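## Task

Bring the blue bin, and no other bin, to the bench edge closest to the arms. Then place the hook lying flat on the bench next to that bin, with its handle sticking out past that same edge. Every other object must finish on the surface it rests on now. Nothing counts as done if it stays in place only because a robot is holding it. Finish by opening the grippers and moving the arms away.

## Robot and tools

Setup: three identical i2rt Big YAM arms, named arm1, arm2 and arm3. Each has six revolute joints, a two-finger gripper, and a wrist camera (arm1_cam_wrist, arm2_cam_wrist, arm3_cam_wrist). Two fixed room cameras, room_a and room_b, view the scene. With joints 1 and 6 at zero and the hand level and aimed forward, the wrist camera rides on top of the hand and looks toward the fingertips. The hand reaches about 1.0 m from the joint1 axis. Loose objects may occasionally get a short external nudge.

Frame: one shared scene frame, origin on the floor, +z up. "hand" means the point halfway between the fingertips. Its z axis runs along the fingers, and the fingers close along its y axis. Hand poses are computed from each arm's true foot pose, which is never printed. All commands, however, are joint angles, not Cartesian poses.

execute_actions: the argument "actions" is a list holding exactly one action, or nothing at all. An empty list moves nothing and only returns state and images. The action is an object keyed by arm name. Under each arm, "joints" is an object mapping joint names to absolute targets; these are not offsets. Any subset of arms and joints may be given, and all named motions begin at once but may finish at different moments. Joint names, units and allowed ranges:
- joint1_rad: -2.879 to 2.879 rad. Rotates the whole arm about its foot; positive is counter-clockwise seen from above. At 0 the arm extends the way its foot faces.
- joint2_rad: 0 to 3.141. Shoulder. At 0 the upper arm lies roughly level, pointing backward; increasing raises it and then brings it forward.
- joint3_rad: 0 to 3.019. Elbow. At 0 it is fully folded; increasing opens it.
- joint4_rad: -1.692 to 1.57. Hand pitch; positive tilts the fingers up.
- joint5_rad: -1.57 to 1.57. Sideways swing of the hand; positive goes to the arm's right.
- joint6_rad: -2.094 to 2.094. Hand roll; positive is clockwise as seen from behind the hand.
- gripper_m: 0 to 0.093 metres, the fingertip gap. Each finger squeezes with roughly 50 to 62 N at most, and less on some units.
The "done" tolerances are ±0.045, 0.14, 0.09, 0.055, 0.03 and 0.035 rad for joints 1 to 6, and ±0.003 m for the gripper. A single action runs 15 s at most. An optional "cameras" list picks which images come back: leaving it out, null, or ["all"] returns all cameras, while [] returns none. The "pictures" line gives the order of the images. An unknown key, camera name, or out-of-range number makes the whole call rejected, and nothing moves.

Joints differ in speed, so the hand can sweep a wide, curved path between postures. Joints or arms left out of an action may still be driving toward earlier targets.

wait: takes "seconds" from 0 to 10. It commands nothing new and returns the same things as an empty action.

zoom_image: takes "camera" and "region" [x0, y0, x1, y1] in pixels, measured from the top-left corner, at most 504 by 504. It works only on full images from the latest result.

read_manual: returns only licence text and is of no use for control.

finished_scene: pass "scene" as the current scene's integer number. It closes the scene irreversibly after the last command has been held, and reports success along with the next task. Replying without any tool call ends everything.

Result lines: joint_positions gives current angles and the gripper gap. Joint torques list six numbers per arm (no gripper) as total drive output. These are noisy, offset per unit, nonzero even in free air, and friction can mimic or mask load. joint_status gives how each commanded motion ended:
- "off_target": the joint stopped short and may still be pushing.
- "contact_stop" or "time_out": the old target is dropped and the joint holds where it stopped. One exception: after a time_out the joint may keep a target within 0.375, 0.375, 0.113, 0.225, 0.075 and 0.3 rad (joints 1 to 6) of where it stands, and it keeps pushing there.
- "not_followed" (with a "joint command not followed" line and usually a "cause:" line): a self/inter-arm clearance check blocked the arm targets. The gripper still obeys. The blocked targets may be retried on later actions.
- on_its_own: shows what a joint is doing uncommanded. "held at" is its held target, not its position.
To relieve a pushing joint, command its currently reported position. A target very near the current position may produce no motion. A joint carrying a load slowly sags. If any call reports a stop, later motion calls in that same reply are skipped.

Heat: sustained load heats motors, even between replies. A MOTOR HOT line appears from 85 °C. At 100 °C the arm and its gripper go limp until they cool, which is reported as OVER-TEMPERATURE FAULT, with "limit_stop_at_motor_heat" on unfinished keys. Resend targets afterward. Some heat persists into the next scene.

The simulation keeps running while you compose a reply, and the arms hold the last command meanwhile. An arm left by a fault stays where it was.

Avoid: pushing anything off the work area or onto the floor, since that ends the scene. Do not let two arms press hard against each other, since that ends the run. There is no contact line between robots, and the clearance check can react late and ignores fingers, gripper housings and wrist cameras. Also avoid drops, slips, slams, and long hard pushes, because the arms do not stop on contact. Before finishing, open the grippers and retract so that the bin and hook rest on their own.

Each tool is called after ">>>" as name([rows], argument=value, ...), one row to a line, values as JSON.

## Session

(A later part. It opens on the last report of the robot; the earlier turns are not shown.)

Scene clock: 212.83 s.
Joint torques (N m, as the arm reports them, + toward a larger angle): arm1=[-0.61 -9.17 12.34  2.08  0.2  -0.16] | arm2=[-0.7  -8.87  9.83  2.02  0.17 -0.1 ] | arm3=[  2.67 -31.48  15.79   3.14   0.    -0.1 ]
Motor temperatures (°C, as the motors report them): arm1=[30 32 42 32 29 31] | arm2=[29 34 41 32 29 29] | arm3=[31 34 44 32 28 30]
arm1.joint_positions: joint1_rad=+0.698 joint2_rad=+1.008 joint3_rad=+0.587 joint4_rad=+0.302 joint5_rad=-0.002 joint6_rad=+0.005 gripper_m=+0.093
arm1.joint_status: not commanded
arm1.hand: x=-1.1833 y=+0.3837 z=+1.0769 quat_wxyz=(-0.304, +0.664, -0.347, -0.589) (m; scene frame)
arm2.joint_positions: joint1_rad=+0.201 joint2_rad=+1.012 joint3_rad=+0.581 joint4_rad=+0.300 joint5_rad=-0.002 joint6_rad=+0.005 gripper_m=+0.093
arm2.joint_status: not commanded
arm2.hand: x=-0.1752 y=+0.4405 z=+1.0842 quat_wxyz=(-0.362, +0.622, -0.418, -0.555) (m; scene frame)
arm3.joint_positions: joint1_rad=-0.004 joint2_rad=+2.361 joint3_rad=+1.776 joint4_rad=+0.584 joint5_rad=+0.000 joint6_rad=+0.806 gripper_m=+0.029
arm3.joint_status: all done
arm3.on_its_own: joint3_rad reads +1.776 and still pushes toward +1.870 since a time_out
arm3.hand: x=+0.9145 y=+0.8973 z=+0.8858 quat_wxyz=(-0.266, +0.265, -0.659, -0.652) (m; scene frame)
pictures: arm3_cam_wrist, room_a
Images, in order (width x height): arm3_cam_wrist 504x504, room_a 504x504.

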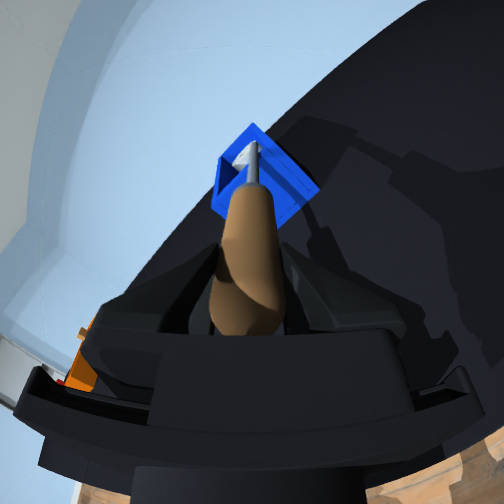

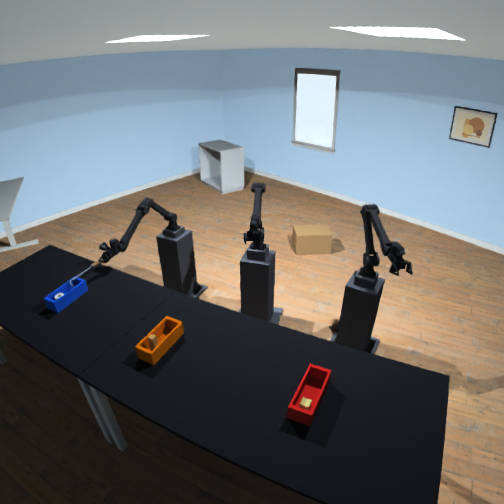

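>>> execute_actions([
  {"arm3":{"joints":{"joint6_rad":0.0,"joint1_rad":0.035}}},
], cameras=["arm3_cam_wrist"])

>>> execute_actions([
  {"arm3":{"joints":{"joint2_rad":2.13,"joint3_rad":1.37,"joint4_rad":0.83}}},
], cameras=["arm3_cam_wrist","room_a"])

Scene clock: 224.93 s.
Joint torques (N m, as the arm reports them, + toward a larger angle): arm1=[-0.62 -9.36 12.41  1.75  0.23 -0.17] | arm2=[-0.73 -8.72  9.83  1.98  0.18 -0.1 ] | arm3=[  2.06 -31.47  15.03   3.04   0.15  -0.17]
Motor temperatures (°C, as the motors report them): arm1=[30 32 42 32 29 31] | arm2=[29 34 41 32 29 29] | arm3=[31 35 45 32 28 30]
arm1.joint_positions: joint1_rad=+0.698 joint2_rad=+1.008 joint3_rad=+0.587 joint4_rad=+0.302 joint5_rad=-0.002 joint6_rad=+0.005 gripper_m=+0.093
arm1.joint_status: not commanded
arm1.hand: x=-1.1833 y=+0.3837 z=+1.0769 quat_wxyz=(-0.304, +0.664, -0.347, -0.589) (m; scene frame)
arm2.joint_positions: joint1_rad=+0.201 joint2_rad=+1.012 joint3_rad=+0.581 joint4_rad=+0.300 joint5_rad=-0.002 joint6_rad=+0.005 gripper_m=+0.093
arm2.joint_status: not commanded
arm2.hand: x=-0.1752 y=+0.4405 z=+1.0842 quat_wxyz=(-0.362, +0.622, -0.418, -0.555) (m; scene frame)
arm3.joint_positions: joint1_rad=+0.030 joint2_rad=+2.361 joint3_rad=+1.786 joint4_rad=+0.584 joint5_rad=-0.005 joint6_rad=+0.016 gripper_m=+0.029
arm3.joint_status: all done
arm3.hand: x=+0.8830 y=+0.8991 z=+0.8915 quat_wxyz=(-0.489, +0.505, -0.494, -0.511) (m; scene frame)
pictures: arm3_cam_wrist
Images, in order (width x height): arm3_cam_wrist 504x504.

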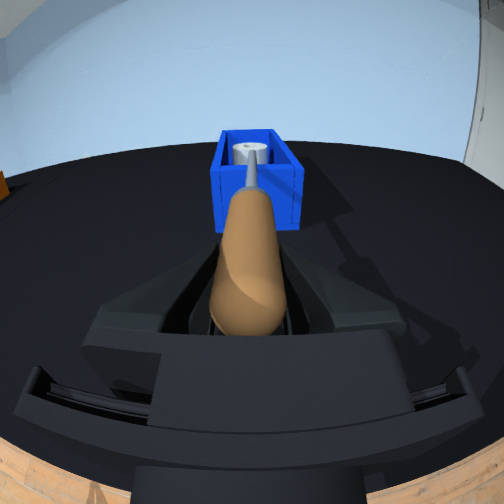

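Scene clock: 226.17 s.
Joint torques (N m, as the arm reports them, + toward a larger angle): arm1=[ 0.01 -8.47 12.36  1.83  0.21 -0.16] | arm2=[-0.78 -8.9   9.85  2.01  0.18 -0.1 ] | arm3=[  2.01 -22.62   7.41   2.31   0.04  -0.11]
Motor temperatures (°C, as the motors report them): arm1=[30 32 42 32 29 31] | arm2=[29 34 41 32 29 29] | arm3=[31 35 45 32 28 30]
arm1.joint_positions: joint1_rad=+0.698 joint2_rad=+1.008 joint3_rad=+0.587 joint4_rad=+0.302 joint5_rad=-0.002 joint6_rad=+0.005 gripper_m=+0.093
arm1.joint_status: not commanded
arm1.hand: x=-1.1833 y=+0.3837 z=+1.0769 quat_wxyz=(-0.304, +0.664, -0.347, -0.589) (m; scene frame)
arm2.joint_positions: joint1_rad=+0.201 joint2_rad=+1.012 joint3_rad=+0.581 joint4_rad=+0.300 joint5_rad=-0.002 joint6_rad=+0.005 gripper_m=+0.093
arm2.joint_status: not commanded
arm2.hand: x=-0.1752 y=+0.4405 z=+1.0842 quat_wxyz=(-0.362, +0.622, -0.418, -0.555) (m; scene frame)
arm3.joint_positions: joint1_rad=+0.030 joint2_rad=+2.137 joint3_rad=+1.366 joint4_rad=+0.821 joint5_rad=-0.002 joint6_rad=+0.009 gripper_m=+0.029
arm3.joint_status: all done
arm3.hand: x=+0.8863 y=+0.7959 z=+0.9082 quat_wxyz=(-0.501, +0.496, -0.484, -0.519) (m; scene frame)
pictures: arm3_cam_wrist, room_a
Images, in order (width x height): arm3_cam_wrist 504x504, room_a 504x504.

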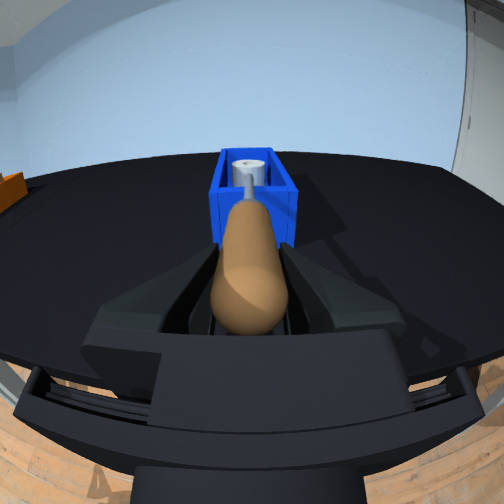

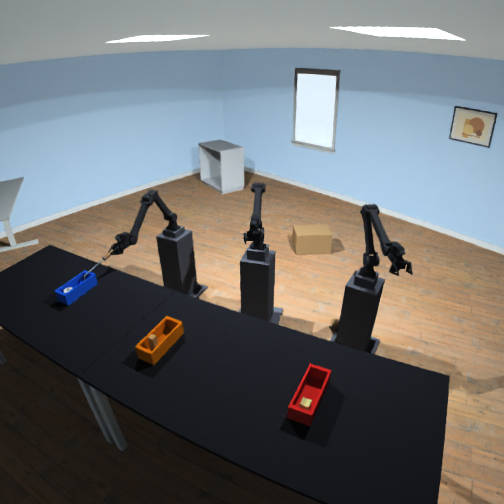

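>>> execute_actions([
  {"arm3":{"joints":{"joint2_rad":1.99,"joint3_rad":1.02,"joint4_rad":0.985}}},
], cameras=["arm3_cam_wrist"])

>>> execute_actions([
  {"arm3":{"joints":{"joint2_rad":1.87,"joint3_rad":0.78,"joint4_rad":1.11}}},
], cameras=["arm3_cam_wrist","room_b"])

>>> zoom_image(camera="arm3_cam_wrist", region=[150,120,350,280])

Scene clock: 235.07 s.
Joint torques (N m, as the arm reports them, + toward a larger angle): arm1=[-0.17 -9.09 12.37  1.75  0.23 -0.18] | arm2=[-0.7  -8.91  9.85  2.04  0.17 -0.1 ] | arm3=[  1.9  -19.99   5.57   2.66   0.06  -0.08]
Motor temperatures (°C, as the motors report them): arm1=[30 32 42 32 29 31] | arm2=[29 34 41 32 29 29] | arm3=[31 34 42 32 28 30]
arm1.joint_positions: joint1_rad=+0.698 joint2_rad=+1.008 joint3_rad=+0.587 joint4_rad=+0.302 joint5_rad=-0.002 joint6_rad=+0.005 gripper_m=+0.093
arm1.joint_status: not commanded
arm1.hand: x=-1.1833 y=+0.3837 z=+1.0769 quat_wxyz=(-0.304, +0.664, -0.347, -0.589) (m; scene frame)
arm2.joint_positions: joint1_rad=+0.201 joint2_rad=+1.012 joint3_rad=+0.581 joint4_rad=+0.300 joint5_rad=-0.002 joint6_rad=+0.005 gripper_m=+0.093
arm2.joint_status: not commanded
arm2.hand: x=-0.1752 y=+0.4405 z=+1.0842 quat_wxyz=(-0.362, +0.622, -0.418, -0.555) (m; scene frame)
arm3.joint_positions: joint1_rad=+0.030 joint2_rad=+2.004 joint3_rad=+1.021 joint4_rad=+0.969 joint5_rad=-0.002 joint6_rad=+0.008 gripper_m=+0.029
arm3.joint_status: all done
arm3.hand: x=+0.8893 y=+0.6941 z=+0.8741 quat_wxyz=(-0.486, +0.512, -0.499, -0.503) (m; scene frame)
pictures: arm3_cam_wrist
Images, in order (width x height): arm3_cam_wrist 504x504.

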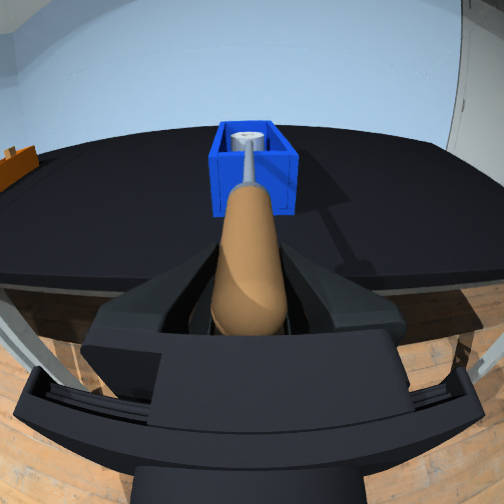

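Scene clock: 236.03 s.
Joint torques (N m, as the arm reports them, + toward a larger angle): arm1=[-0.25 -8.52 12.37  1.97  0.23 -0.21] | arm2=[-0.8  -8.87  9.86  2.03  0.18 -0.11] | arm3=[  2.01 -17.75   4.46   2.81   0.05  -0.08]
Motor temperatures (°C, as the motors report them): arm1=[30 32 42 32 29 31] | arm2=[29 34 41 32 29 29] | arm3=[31 34 42 32 28 30]
arm1.joint_positions: joint1_rad=+0.698 joint2_rad=+1.008 joint3_rad=+0.587 joint4_rad=+0.302 joint5_rad=-0.002 joint6_rad=+0.005 gripper_m=+0.093
arm1.joint_status: not commanded
arm1.hand: x=-1.1833 y=+0.3837 z=+1.0769 quat_wxyz=(-0.304, +0.664, -0.347, -0.589) (m; scene frame)
arm2.joint_positions: joint1_rad=+0.201 joint2_rad=+1.012 joint3_rad=+0.581 joint4_rad=+0.300 joint5_rad=-0.002 joint6_rad=+0.005 gripper_m=+0.093
arm2.joint_status: not commanded
arm2.hand: x=-0.1752 y=+0.4405 z=+1.0842 quat_wxyz=(-0.362, +0.622, -0.418, -0.555) (m; scene frame)
arm3.joint_positions: joint1_rad=+0.030 joint2_rad=+1.892 joint3_rad=+0.784 joint4_rad=+1.093 joint5_rad=-0.002 joint6_rad=+0.008 gripper_m=+0.029
arm3.joint_status: all done
arm3.hand: x=+0.8914 y=+0.6162 z=+0.8733 quat_wxyz=(-0.486, +0.512, -0.499, -0.502) (m; scene frame)
pictures: arm3_cam_wrist, room_b
Images, in order (width x height): arm3_cam_wrist 504x504, room_b 504x504.

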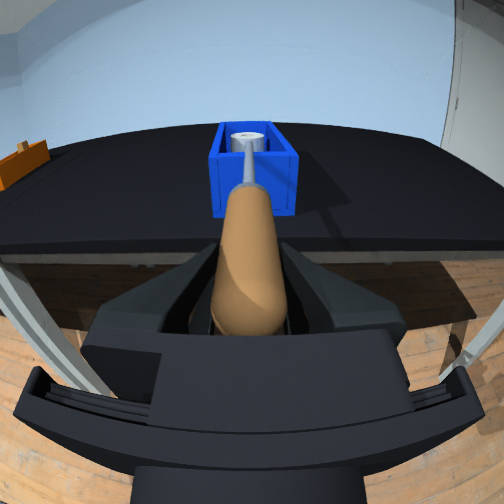

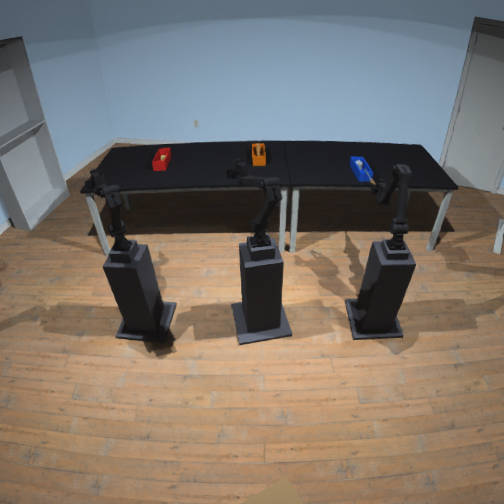

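Region (150, 120, 350, 280) of arm3_cam_wrist's 504x504 image, scaled by 2.520, with more detail than that image has; it fills the top 403 rows of this view, and the rest is white.

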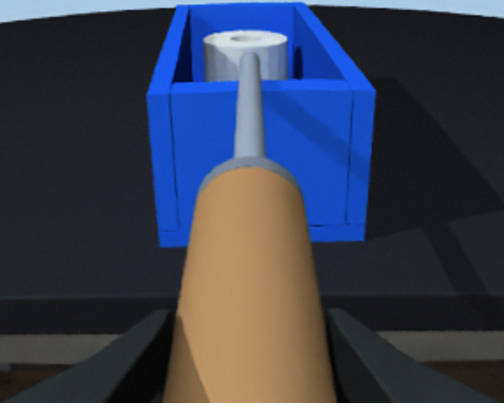

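>>> execute_actions([
  {"arm3":{"joints":{"joint2_rad":1.815,"joint3_rad":0.675,"joint4_rad":1.165}}},
], cameras=["arm3_cam_wrist"])

>>> zoom_image(camera="arm3_cam_wrist", region=[150,120,350,280])

>>> execute_actions([
  {"arm3":{"joints":{"joint1_rad":-0.015,"joint3_rad":0.79,"joint4_rad":1.13}}},
], cameras=["arm3_cam_wrist"])

Scene clock: 243.10 s.
Joint torques (N m, as the arm reports them, + toward a larger angle): arm1=[-0.32 -9.02 12.35  1.97  0.21 -0.17] | arm2=[-0.76 -8.8   9.83  2.01  0.18 -0.09] | arm3=[  1.9  -16.16   4.25   2.94   0.05  -0.09]
Motor temperatures (°C, as the motors report them): arm1=[30 32 42 32 29 31] | arm2=[29 34 41 32 29 29] | arm3=[31 33 41 32 28 30]
arm1.joint_positions: joint1_rad=+0.698 joint2_rad=+1.008 joint3_rad=+0.587 joint4_rad=+0.302 joint5_rad=-0.002 joint6_rad=+0.005 gripper_m=+0.093
arm1.joint_status: not commanded
arm1.hand: x=-1.1833 y=+0.3837 z=+1.0769 quat_wxyz=(-0.304, +0.664, -0.347, -0.589) (m; scene frame)
arm2.joint_positions: joint1_rad=+0.201 joint2_rad=+1.012 joint3_rad=+0.581 joint4_rad=+0.300 joint5_rad=-0.002 joint6_rad=+0.005 gripper_m=+0.093
arm2.joint_status: not commanded
arm2.hand: x=-0.1752 y=+0.4405 z=+1.0842 quat_wxyz=(-0.362, +0.622, -0.418, -0.555) (m; scene frame)
arm3.joint_positions: joint1_rad=+0.030 joint2_rad=+1.837 joint3_rad=+0.678 joint4_rad=+1.144 joint5_rad=-0.002 joint6_rad=+0.008 gripper_m=+0.029
arm3.joint_status: all done
arm3.hand: x=+0.8924 y=+0.5796 z=+0.8750 quat_wxyz=(-0.486, +0.512, -0.499, -0.502) (m; scene frame)
pictures: arm3_cam_wrist
Images, in order (width x height): arm3_cam_wrist 504x504.

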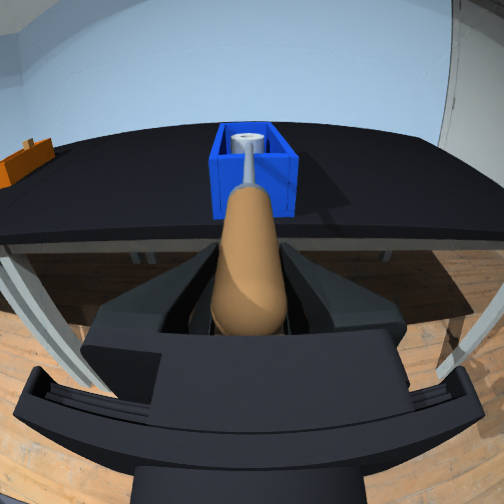

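Region (150, 120, 350, 280) of arm3_cam_wrist's 504x504 image, scaled by 2.520, with more detail than that image has; it fills the top 403 rows of this view, and the rest is white.

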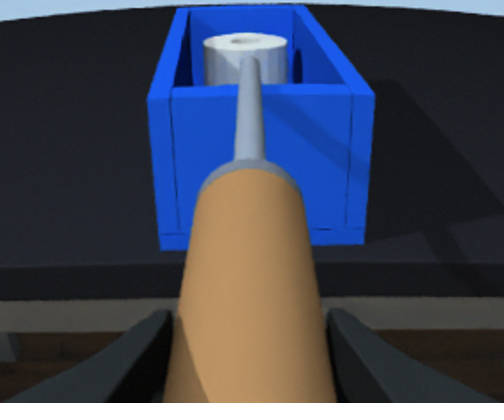

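Scene clock: 243.93 s.
Joint torques (N m, as the arm reports them, + toward a larger angle): arm1=[-0.19 -8.8  12.38  1.89  0.23 -0.2 ] | arm2=[-0.69 -8.87  9.83  1.98  0.17 -0.09] | arm3=[  0.4  -16.68   8.82   2.55   0.16  -0.09]
Motor temperatures (°C, as the motors report them): arm1=[30 32 42 32 29 31] | arm2=[29 34 41 32 29 29] | arm3=[31 33 41 32 28 30]
arm1.joint_positions: joint1_rad=+0.698 joint2_rad=+1.008 joint3_rad=+0.587 joint4_rad=+0.302 joint5_rad=-0.002 joint6_rad=+0.005 gripper_m=+0.093
arm1.joint_status: not commanded
arm1.hand: x=-1.1833 y=+0.3837 z=+1.0769 quat_wxyz=(-0.304, +0.664, -0.347, -0.589) (m; scene frame)
arm2.joint_positions: joint1_rad=+0.201 joint2_rad=+1.012 joint3_rad=+0.581 joint4_rad=+0.300 joint5_rad=-0.002 joint6_rad=+0.005 gripper_m=+0.093
arm2.joint_status: not commanded
arm2.hand: x=-0.1752 y=+0.4405 z=+1.0842 quat_wxyz=(-0.362, +0.622, -0.418, -0.555) (m; scene frame)
arm3.joint_positions: joint1_rad=+0.000 joint2_rad=+1.837 joint3_rad=+0.742 joint4_rad=+1.118 joint5_rad=-0.006 joint6_rad=+0.008 gripper_m=+0.029
arm3.joint_status: all done
arm3.hand: x=+0.9093 y=+0.6021 z=+0.8948 quat_wxyz=(-0.502, +0.496, -0.496, -0.506) (m; scene frame)
pictures: arm3_cam_wrist
Images, in order (width x height): arm3_cam_wrist 504x504.

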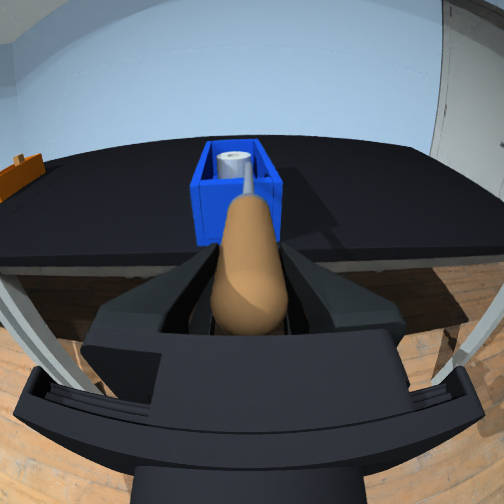

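>>> execute_actions([
  {"arm3":{"joints":{"joint1_rad":-0.03,"joint2_rad":1.845,"joint6_rad":0.7}}},
], cameras=["arm3_cam_wrist"])

>>> execute_actions([
  {"arm3":{"joints":{"joint6_rad":1.58}}},
], cameras=["arm3_cam_wrist","room_a"])

>>> zoom_image(camera="room_a", region=[60,220,180,310])

Scene clock: 250.87 s.
Joint torques (N m, as the arm reports them, + toward a larger angle): arm1=[-0.23 -8.62 12.25  1.82  0.22 -0.16] | arm2=[-0.62 -8.81  9.89  2.05  0.18 -0.1 ] | arm3=[  0.99 -15.89   8.76   2.56  -0.29   0.11]
Motor temperatures (°C, as the motors report them): arm1=[30 32 42 32 29 31] | arm2=[29 34 41 32 29 29] | arm3=[31 33 40 32 28 30]
arm1.joint_positions: joint1_rad=+0.698 joint2_rad=+1.008 joint3_rad=+0.587 joint4_rad=+0.302 joint5_rad=-0.002 joint6_rad=+0.005 gripper_m=+0.093
arm1.joint_status: not commanded
arm1.hand: x=-1.1833 y=+0.3837 z=+1.0769 quat_wxyz=(-0.304, +0.664, -0.347, -0.589) (m; scene frame)
arm2.joint_positions: joint1_rad=+0.201 joint2_rad=+1.012 joint3_rad=+0.581 joint4_rad=+0.300 joint5_rad=-0.002 joint6_rad=+0.005 gripper_m=+0.093
arm2.joint_status: not commanded
arm2.hand: x=-0.1752 y=+0.4405 z=+1.0842 quat_wxyz=(-0.362, +0.622, -0.418, -0.555) (m; scene frame)
arm3.joint_positions: joint1_rad=-0.026 joint2_rad=+1.857 joint3_rad=+0.743 joint4_rad=+1.118 joint5_rad=+0.008 joint6_rad=+0.686 gripper_m=+0.029
arm3.joint_status: all done
arm3.hand: x=+0.9273 y=+0.6021 z=+0.8836 quat_wxyz=(-0.315, +0.293, -0.645, -0.631) (m; scene frame)
pictures: arm3_cam_wrist
Images, in order (width x height): arm3_cam_wrist 504x504.

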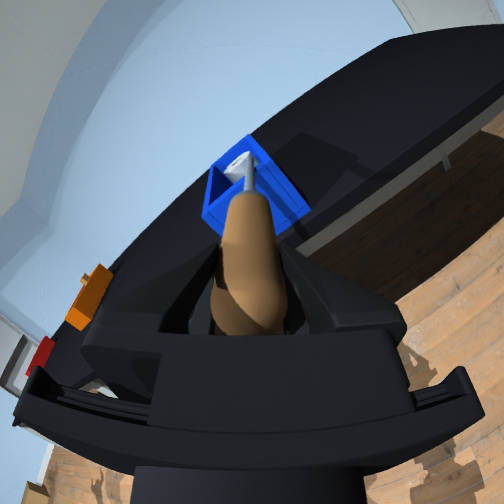

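Scene clock: 252.70 s.
Joint torques (N m, as the arm reports them, + toward a larger angle): arm1=[-0.5  -9.1  12.48  1.98  0.26 -0.18] | arm2=[-0.67 -8.9   9.82  2.01  0.17 -0.1 ] | arm3=[  1.3  -17.54   8.6    3.03  -0.29   0.05]
Motor temperatures (°C, as the motors report them): arm1=[30 32 42 32 29 31] | arm2=[29 34 41 32 29 29] | arm3=[31 33 40 32 28 30]
arm1.joint_positions: joint1_rad=+0.698 joint2_rad=+1.008 joint3_rad=+0.587 joint4_rad=+0.302 joint5_rad=-0.002 joint6_rad=+0.005 gripper_m=+0.093
arm1.joint_status: not commanded
arm1.hand: x=-1.1833 y=+0.3837 z=+1.0769 quat_wxyz=(-0.304, +0.664, -0.347, -0.589) (m; scene frame)
arm2.joint_positions: joint1_rad=+0.201 joint2_rad=+1.012 joint3_rad=+0.581 joint4_rad=+0.300 joint5_rad=-0.002 joint6_rad=+0.005 gripper_m=+0.093
arm2.joint_status: not commanded
arm2.hand: x=-0.1752 y=+0.4405 z=+1.0842 quat_wxyz=(-0.362, +0.622, -0.418, -0.555) (m; scene frame)
arm3.joint_positions: joint1_rad=-0.026 joint2_rad=+1.870 joint3_rad=+0.743 joint4_rad=+1.107 joint5_rad=+0.008 joint6_rad=+1.563 gripper_m=+0.029
arm3.joint_status: all done
arm3.hand: x=+0.9274 y=+0.6019 z=+0.8730 quat_wxyz=(-0.017, -0.008, -0.717, -0.697) (m; scene frame)
pictures: arm3_cam_wrist, room_a
Images, in order (width x height): arm3_cam_wrist 504x504, room_a 504x504.

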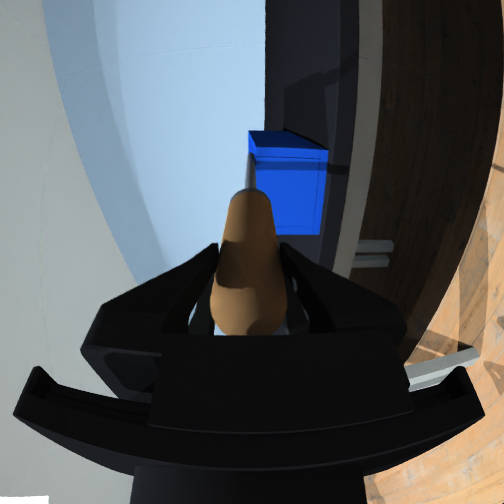

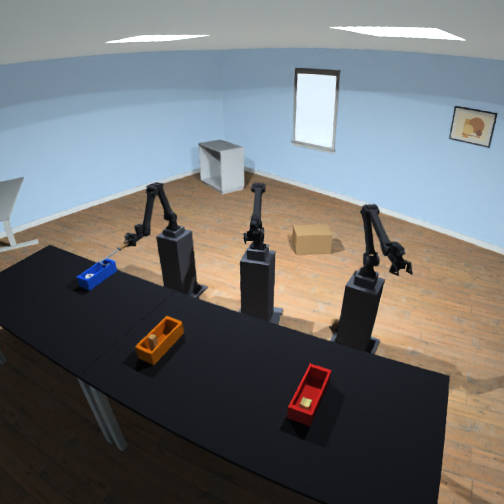

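Region (60, 220, 180, 310) of room_a's 504x504 image, scaled by 4.200, with more detail than that image has; it fills the top 378 rows of this view, and the rest is white.

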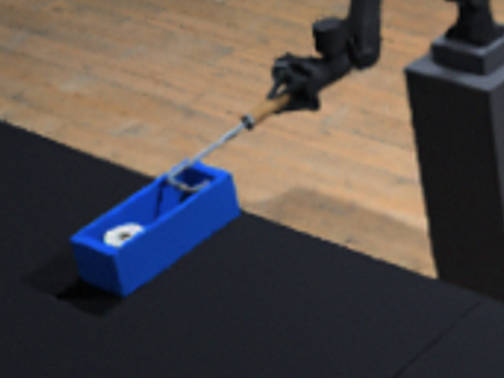

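>>> execute_actions([
  {"arm3":{"joints":{"joint3_rad":1.02}}},
], cameras=[])

>>> execute_actions([
  {"arm3":{"joints":{"joint1_rad":0.22,"joint5_rad":0.1,"joint3_rad":1.32,"joint2_rad":1.98,"joint4_rad":1.07}}},
], cameras=[])

>>> execute_actions([
  {"arm3":{"joints":{"joint2_rad":2.19}}},
], cameras=["arm3_cam_wrist","room_a"])

>>> zoom_image(camera="room_a", region=[60,220,180,310])

Scene clock: 260.50 s.
Joint torques (N m, as the arm reports them, + toward a larger angle): arm1=[-0.39 -9.16 12.48  1.95  0.22 -0.19] | arm2=[-0.72 -8.83  9.83  2.02  0.17 -0.11] | arm3=[  0.7  -21.26  10.27   3.37  -0.02   0.06]
Motor temperatures (°C, as the motors report them): arm1=[30 32 42 32 29 31] | arm2=[29 34 41 32 29 29] | arm3=[31 33 40 32 29 30]
arm1.joint_positions: joint1_rad=+0.698 joint2_rad=+1.008 joint3_rad=+0.587 joint4_rad=+0.302 joint5_rad=-0.002 joint6_rad=+0.005 gripper_m=+0.093
arm1.joint_status: not commanded
arm1.hand: x=-1.1833 y=+0.3837 z=+1.0769 quat_wxyz=(-0.304, +0.664, -0.347, -0.589) (m; scene frame)
arm2.joint_positions: joint1_rad=+0.201 joint2_rad=+1.012 joint3_rad=+0.581 joint4_rad=+0.300 joint5_rad=-0.002 joint6_rad=+0.005 gripper_m=+0.093
arm2.joint_status: not commanded
arm2.hand: x=-0.1752 y=+0.4405 z=+1.0842 quat_wxyz=(-0.362, +0.622, -0.418, -0.555) (m; scene frame)
arm3.joint_positions: joint1_rad=-0.026 joint2_rad=+1.886 joint3_rad=+0.968 joint4_rad=+1.095 joint5_rad=+0.000 joint6_rad=+1.564 gripper_m=+0.029
arm3.joint_status: all done
arm3.hand: x=+0.9275 y=+0.6725 z=+0.9596 quat_wxyz=(-0.015, -0.005, -0.645, -0.764) (m; scene frame)
pictures: none
No camera images: the call's "cameras" was empty. Leave "cameras" out to get every camera's image.

Scene clock: 262.10 s.
Joint torques (N m, as the arm reports them, + toward a larger angle): arm1=[-0.23 -9.09 12.18  1.78  0.23 -0.18] | arm2=[-0.78 -8.87  9.86  2.03  0.18 -0.11] | arm3=[  1.29 -25.59  12.95   3.46  -0.07   0.03]
Motor temperatures (°C, as the motors report them): arm1=[30 32 42 32 29 31] | arm2=[29 34 41 32 29 29] | arm3=[31 33 41 32 29 30]
arm1.joint_positions: joint1_rad=+0.698 joint2_rad=+1.008 joint3_rad=+0.587 joint4_rad=+0.302 joint5_rad=-0.002 joint6_rad=+0.005 gripper_m=+0.093
arm1.joint_status: not commanded
arm1.hand: x=-1.1833 y=+0.3837 z=+1.0769 quat_wxyz=(-0.304, +0.664, -0.347, -0.589) (m; scene frame)
arm2.joint_positions: joint1_rad=+0.201 joint2_rad=+1.012 joint3_rad=+0.581 joint4_rad=+0.300 joint5_rad=-0.002 joint6_rad=+0.005 gripper_m=+0.093
arm2.joint_status: not commanded
arm2.hand: x=-0.1752 y=+0.4405 z=+1.0842 quat_wxyz=(-0.362, +0.622, -0.418, -0.555) (m; scene frame)
arm3.joint_positions: joint1_rad=+0.224 joint2_rad=+2.036 joint3_rad=+1.247 joint4_rad=+1.033 joint5_rad=+0.100 joint6_rad=+1.568 gripper_m=+0.029
arm3.joint_status: all done
arm3.hand: x=+0.7585 y=+0.7398 z=+0.9756 quat_wxyz=(+0.054, +0.031, -0.619, -0.783) (m; scene frame)
pictures: none
No camera images: the call's "cameras" was empty. Leave "cameras" out to get every camera's image.

Scene clock: 263.47 s.
Joint torques (N m, as the arm reports them, + toward a larger angle): arm1=[-0.46 -9.21 12.32  1.92  0.16 -0.16] | arm2=[-0.78 -8.96  9.86  2.    0.17 -0.1 ] | arm3=[  1.31 -27.61  10.14   3.91   0.     0.03]
Motor temperatures (°C, as the motors report them): arm1=[30 32 42 32 29 31] | arm2=[29 34 41 32 29 29] | arm3=[31 33 41 32 29 30]
arm1.joint_positions: joint1_rad=+0.698 joint2_rad=+1.008 joint3_rad=+0.587 joint4_rad=+0.302 joint5_rad=-0.002 joint6_rad=+0.005 gripper_m=+0.093
arm1.joint_status: not commanded
arm1.hand: x=-1.1833 y=+0.3837 z=+1.0769 quat_wxyz=(-0.304, +0.664, -0.347, -0.589) (m; scene frame)
arm2.joint_positions: joint1_rad=+0.201 joint2_rad=+1.012 joint3_rad=+0.581 joint4_rad=+0.300 joint5_rad=-0.002 joint6_rad=+0.005 gripper_m=+0.093
arm2.joint_status: not commanded
arm2.hand: x=-0.1752 y=+0.4405 z=+1.0842 quat_wxyz=(-0.362, +0.622, -0.418, -0.555) (m; scene frame)
arm3.joint_positions: joint1_rad=+0.224 joint2_rad=+2.251 joint3_rad=+1.266 joint4_rad=+1.025 joint5_rad=+0.100 joint6_rad=+1.570 gripper_m=+0.029
arm3.joint_status: all done
arm3.hand: x=+0.7571 y=+0.7476 z=+0.8220 quat_wxyz=(+0.043, +0.042, -0.695, -0.716) (m; scene frame)
pictures: arm3_cam_wrist, room_a
Images, in order (width x height): arm3_cam_wrist 504x504, room_a 504x504.

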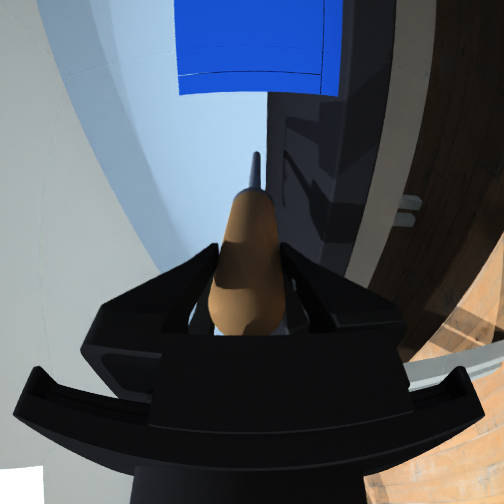

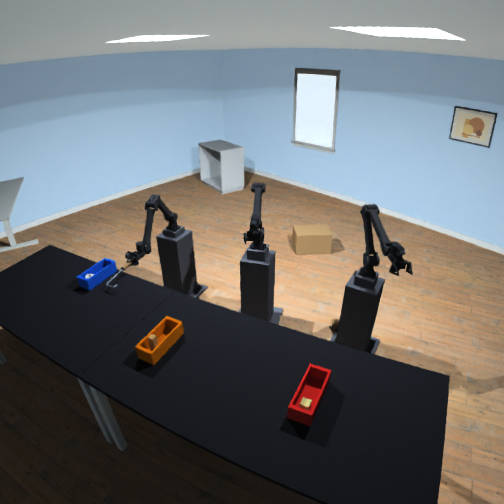

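Region (60, 220, 180, 310) of room_a's 504x504 image, scaled by 4.200, with more detail than that image has; it fills the top 378 rows of this view, and the rest is white.

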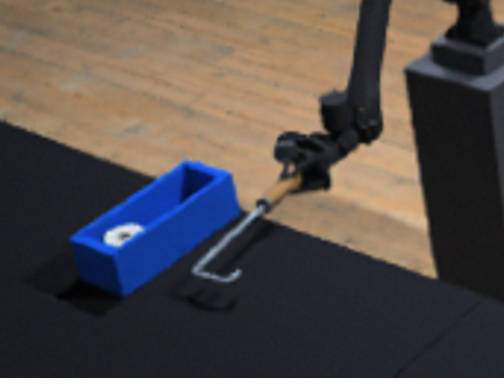

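>>> execute_actions([
  {"arm3":{"joints":{"joint2_rad":2.232}}},
], cameras=[])

>>> execute_actions([
  {"arm3":{"joints":{"gripper_m":0.093,"joint2_rad":2.265,"joint3_rad":1.27,"joint4_rad":1.04}}},
], cameras=["arm3_cam_wrist"])

Scene clock: 272.50 s.
Joint torques (N m, as the arm reports them, + toward a larger angle): arm1=[-0.61 -8.95 12.39  1.92  0.2  -0.16] | arm2=[-0.7  -8.67  9.84  2.05  0.17 -0.11] | arm3=[  1.21 -25.52  10.02   3.9   -0.03   0.02]
Motor temperatures (°C, as the motors report them): arm1=[30 32 42 32 29 31] | arm2=[29 34 41 32 29 29] | arm3=[31 34 41 32 28 30]
arm1.joint_positions: joint1_rad=+0.698 joint2_rad=+1.008 joint3_rad=+0.587 joint4_rad=+0.302 joint5_rad=-0.002 joint6_rad=+0.005 gripper_m=+0.093
arm1.joint_status: not commanded
arm1.hand: x=-1.1833 y=+0.3837 z=+1.0769 quat_wxyz=(-0.304, +0.664, -0.347, -0.589) (m; scene frame)
arm2.joint_positions: joint1_rad=+0.201 joint2_rad=+1.012 joint3_rad=+0.581 joint4_rad=+0.300 joint5_rad=-0.002 joint6_rad=+0.005 gripper_m=+0.093
arm2.joint_status: not commanded
arm2.hand: x=-0.1752 y=+0.4405 z=+1.0842 quat_wxyz=(-0.362, +0.622, -0.418, -0.555) (m; scene frame)
arm3.joint_positions: joint1_rad=+0.224 joint2_rad=+2.274 joint3_rad=+1.266 joint4_rad=+1.025 joint5_rad=+0.100 joint6_rad=+1.570 gripper_m=+0.029
arm3.joint_status: all done
arm3.hand: x=+0.7575 y=+0.7461 z=+0.8053 quat_wxyz=(+0.042, +0.044, -0.703, -0.709) (m; scene frame)
pictures: none
No camera images: the call's "cameras" was empty. Leave "cameras" out to get every camera's image.

Scene clock: 273.20 s.
Joint torques (N m, as the arm reports them, + toward a larger angle): arm1=[-0.78 -8.82 12.23  1.92  0.24 -0.22] | arm2=[-0.75 -8.89  9.84  1.99  0.18 -0.1 ] | arm3=[  1.16 -22.64   5.83   2.69  -0.01  -0.01]
Motor temperatures (°C, as the motors report them): arm1=[30 32 42 32 29 31] | arm2=[29 34 41 32 29 29] | arm3=[31 34 41 32 28 30]
arm1.joint_positions: joint1_rad=+0.698 joint2_rad=+1.008 joint3_rad=+0.587 joint4_rad=+0.302 joint5_rad=-0.002 joint6_rad=+0.005 gripper_m=+0.093
arm1.joint_status: not commanded
arm1.hand: x=-1.1833 y=+0.3837 z=+1.0769 quat_wxyz=(-0.304, +0.664, -0.347, -0.589) (m; scene frame)
arm2.joint_positions: joint1_rad=+0.201 joint2_rad=+1.012 joint3_rad=+0.581 joint4_rad=+0.300 joint5_rad=-0.002 joint6_rad=+0.005 gripper_m=+0.093
arm2.joint_status: not commanded
arm2.hand: x=-0.1752 y=+0.4405 z=+1.0842 quat_wxyz=(-0.362, +0.622, -0.418, -0.555) (m; scene frame)
arm3.joint_positions: joint1_rad=+0.224 joint2_rad=+2.281 joint3_rad=+1.266 joint4_rad=+1.024 joint5_rad=+0.100 joint6_rad=+1.572 gripper_m=+0.093
arm3.joint_status: all done
arm3.hand: x=+0.7575 y=+0.7455 z=+0.8000 quat_wxyz=(+0.043, +0.043, -0.706, -0.706) (m; scene frame)
pictures: arm3_cam_wrist
Images, in order (width x height): arm3_cam_wrist 504x504.

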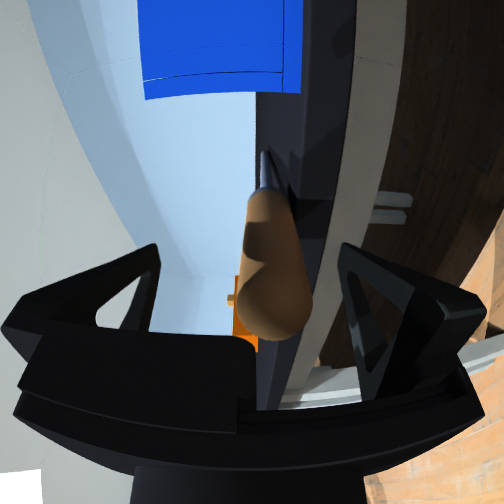

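>>> execute_actions([
  {"arm3":{"joints":{"joint3_rad":1.17,"joint4_rad":1.11}}},
], cameras=["arm3_cam_wrist"])

>>> execute_actions([
  {"arm3":{"joints":{"joint2_rad":2.245,"joint3_rad":1.05,"joint4_rad":1.22}}},
], cameras=["arm3_cam_wrist"])

Scene clock: 282.87 s.
Joint torques (N m, as the arm reports them, + toward a larger angle): arm1=[-0.24 -8.95 12.44  1.93  0.23 -0.19] | arm2=[-0.68 -8.77  9.85  2.02  0.17 -0.1 ] | arm3=[  1.37 -21.9    4.75   2.87   0.    -0.03]
Motor temperatures (°C, as the motors report them): arm1=[30 32 42 32 29 31] | arm2=[29 34 42 32 29 29] | arm3=[31 34 40 32 28 30]
arm1.joint_positions: joint1_rad=+0.698 joint2_rad=+1.008 joint3_rad=+0.587 joint4_rad=+0.302 joint5_rad=-0.002 joint6_rad=+0.005 gripper_m=+0.093
arm1.joint_status: not commanded
arm1.hand: x=-1.1833 y=+0.3837 z=+1.0769 quat_wxyz=(-0.304, +0.664, -0.347, -0.589) (m; scene frame)
arm2.joint_positions: joint1_rad=+0.201 joint2_rad=+1.012 joint3_rad=+0.581 joint4_rad=+0.300 joint5_rad=-0.002 joint6_rad=+0.005 gripper_m=+0.093
arm2.joint_status: not commanded
arm2.hand: x=-0.1752 y=+0.4405 z=+1.0842 quat_wxyz=(-0.362, +0.622, -0.418, -0.555) (m; scene frame)
arm3.joint_positions: joint1_rad=+0.224 joint2_rad=+2.280 joint3_rad=+1.168 joint4_rad=+1.091 joint5_rad=+0.100 joint6_rad=+1.573 gripper_m=+0.093
arm3.joint_status: all done
arm3.hand: x=+0.7647 y=+0.7134 z=+0.7754 quat_wxyz=(+0.041, +0.045, -0.716, -0.696) (m; scene frame)
pictures: arm3_cam_wrist
Images, in order (width x height): arm3_cam_wrist 504x504.

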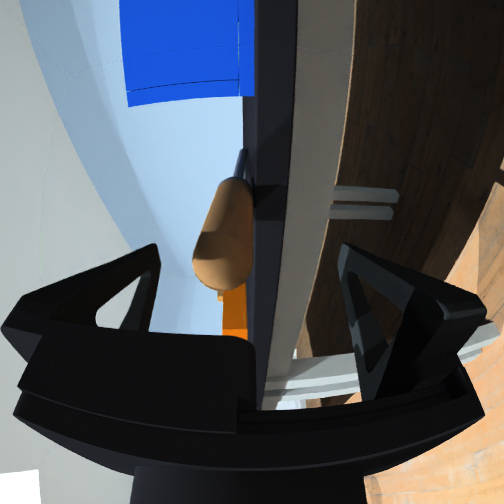

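Scene clock: 283.73 s.
Joint torques (N m, as the arm reports them, + toward a larger angle): arm1=[-0.2  -8.71 12.5   1.77  0.24 -0.17] | arm2=[-0.95 -8.88  9.85  2.02  0.17 -0.11] | arm3=[  1.35 -21.44   3.96   2.79  -0.01  -0.04]
Motor temperatures (°C, as the motors report them): arm1=[30 32 42 32 29 31] | arm2=[29 34 42 32 29 29] | arm3=[31 34 40 32 28 30]
arm1.joint_positions: joint1_rad=+0.698 joint2_rad=+1.008 joint3_rad=+0.587 joint4_rad=+0.302 joint5_rad=-0.002 joint6_rad=+0.005 gripper_m=+0.093
arm1.joint_status: not commanded
arm1.hand: x=-1.1833 y=+0.3837 z=+1.0769 quat_wxyz=(-0.304, +0.664, -0.347, -0.589) (m; scene frame)
arm2.joint_positions: joint1_rad=+0.201 joint2_rad=+1.012 joint3_rad=+0.581 joint4_rad=+0.300 joint5_rad=-0.002 joint6_rad=+0.005 gripper_m=+0.093
arm2.joint_status: not commanded
arm2.hand: x=-0.1752 y=+0.4405 z=+1.0842 quat_wxyz=(-0.362, +0.622, -0.418, -0.555) (m; scene frame)
arm3.joint_positions: joint1_rad=+0.224 joint2_rad=+2.264 joint3_rad=+1.050 joint4_rad=+1.201 joint5_rad=+0.100 joint6_rad=+1.573 gripper_m=+0.093
arm3.joint_status: all done
arm3.hand: x=+0.7735 y=+0.6747 z=+0.7667 quat_wxyz=(+0.042, +0.044, -0.713, -0.698) (m; scene frame)
pictures: arm3_cam_wrist
Images, in order (width x height): arm3_cam_wrist 504x504.

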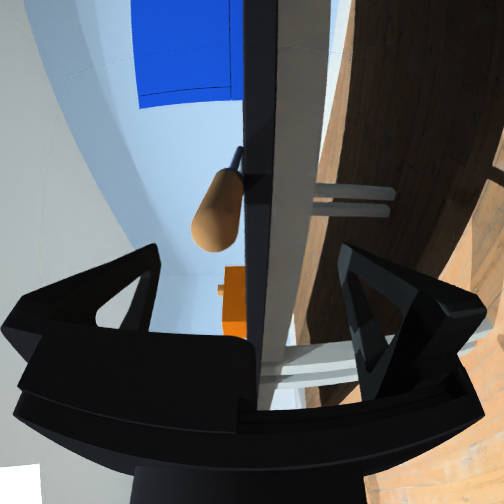

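>>> execute_actions([
  {"arm3":{"joints":{"joint3_rad":0.8,"joint4_rad":1.3}}},
], cameras=[])

>>> execute_actions([
  {"arm3":{"joints":{"joint2_rad":1.3,"joint3_rad":0.45,"joint4_rad":0.8}}},
], cameras=["room_a"])

>>> zoom_image(camera="room_a", region=[60,220,180,310])

Scene clock: 289.87 s.
Joint torques (N m, as the arm reports them, + toward a larger angle): arm1=[-0.46 -8.96 12.5   1.91  0.17 -0.16] | arm2=[-0.84 -8.8   9.82  2.02  0.17 -0.1 ] | arm3=[  1.25 -18.     2.3    2.82   0.02  -0.01]
Motor temperatures (°C, as the motors report them): arm1=[30 32 42 32 29 31] | arm2=[29 34 42 32 29 29] | arm3=[31 34 39 32 28 30]
arm1.joint_positions: joint1_rad=+0.698 joint2_rad=+1.008 joint3_rad=+0.587 joint4_rad=+0.302 joint5_rad=-0.002 joint6_rad=+0.005 gripper_m=+0.093
arm1.joint_status: not commanded
arm1.hand: x=-1.1833 y=+0.3837 z=+1.0769 quat_wxyz=(-0.304, +0.664, -0.347, -0.589) (m; scene frame)
arm2.joint_positions: joint1_rad=+0.201 joint2_rad=+1.012 joint3_rad=+0.581 joint4_rad=+0.300 joint5_rad=-0.002 joint6_rad=+0.005 gripper_m=+0.093
arm2.joint_status: not commanded
arm2.hand: x=-0.1752 y=+0.4405 z=+1.0842 quat_wxyz=(-0.362, +0.622, -0.418, -0.555) (m; scene frame)
arm3.joint_positions: joint1_rad=+0.224 joint2_rad=+2.260 joint3_rad=+0.800 joint4_rad=+1.281 joint5_rad=+0.100 joint6_rad=+1.573 gripper_m=+0.093
arm3.joint_status: all done
arm3.hand: x=+0.7948 y=+0.5804 z=+0.7064 quat_wxyz=(+0.032, +0.053, -0.768, -0.637) (m; scene frame)
pictures: none
No camera images: the call's "cameras" was empty. Leave "cameras" out to get every camera's image.

Scene clock: 291.40 s.
Joint torques (N m, as the arm reports them, + toward a larger angle): arm1=[-0.16 -8.97 12.31  1.82  0.24 -0.18] | arm2=[-0.64 -8.86  9.87  2.04  0.18 -0.1 ] | arm3=[ 1.02 -8.19  6.27  1.78 -0.02 -0.03]
Motor temperatures (°C, as the motors report them): arm1=[30 32 42 32 29 31] | arm2=[29 34 42 32 29 29] | arm3=[31 33 39 32 28 30]
arm1.joint_positions: joint1_rad=+0.698 joint2_rad=+1.008 joint3_rad=+0.587 joint4_rad=+0.302 joint5_rad=-0.002 joint6_rad=+0.005 gripper_m=+0.093
arm1.joint_status: not commanded
arm1.hand: x=-1.1833 y=+0.3837 z=+1.0769 quat_wxyz=(-0.304, +0.664, -0.347, -0.589) (m; scene frame)
arm2.joint_positions: joint1_rad=+0.201 joint2_rad=+1.012 joint3_rad=+0.581 joint4_rad=+0.300 joint5_rad=-0.002 joint6_rad=+0.005 gripper_m=+0.093
arm2.joint_status: not commanded
arm2.hand: x=-0.1752 y=+0.4405 z=+1.0842 quat_wxyz=(-0.362, +0.622, -0.418, -0.555) (m; scene frame)
arm3.joint_positions: joint1_rad=+0.224 joint2_rad=+1.303 joint3_rad=+0.453 joint4_rad=+0.805 joint5_rad=+0.100 joint6_rad=+1.574 gripper_m=+0.093
arm3.joint_status: all done
arm3.hand: x=+0.8189 y=+0.4709 z=+0.9671 quat_wxyz=(+0.040, +0.046, -0.724, -0.687) (m; scene frame)
pictures: room_a
Images, in order (width x height): room_a 504x504.

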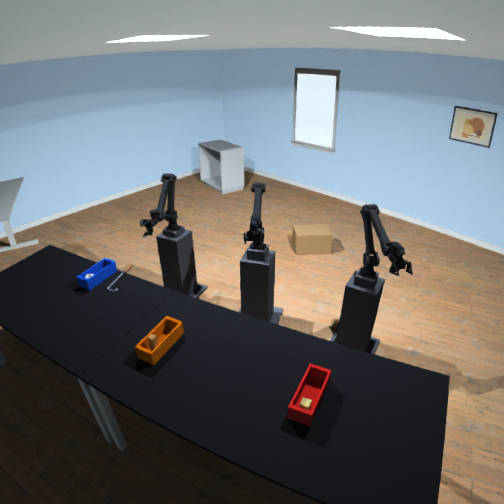

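Region (60, 220, 180, 310) of room_a's 504x504 image, scaled by 4.200, with more detail than that image has; it fills the top 378 rows of this view, and the rest is white.

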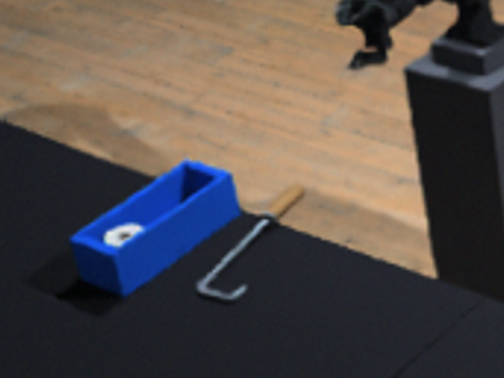

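>>> finished_scene(scene=2)

The scene is finished: the task was done.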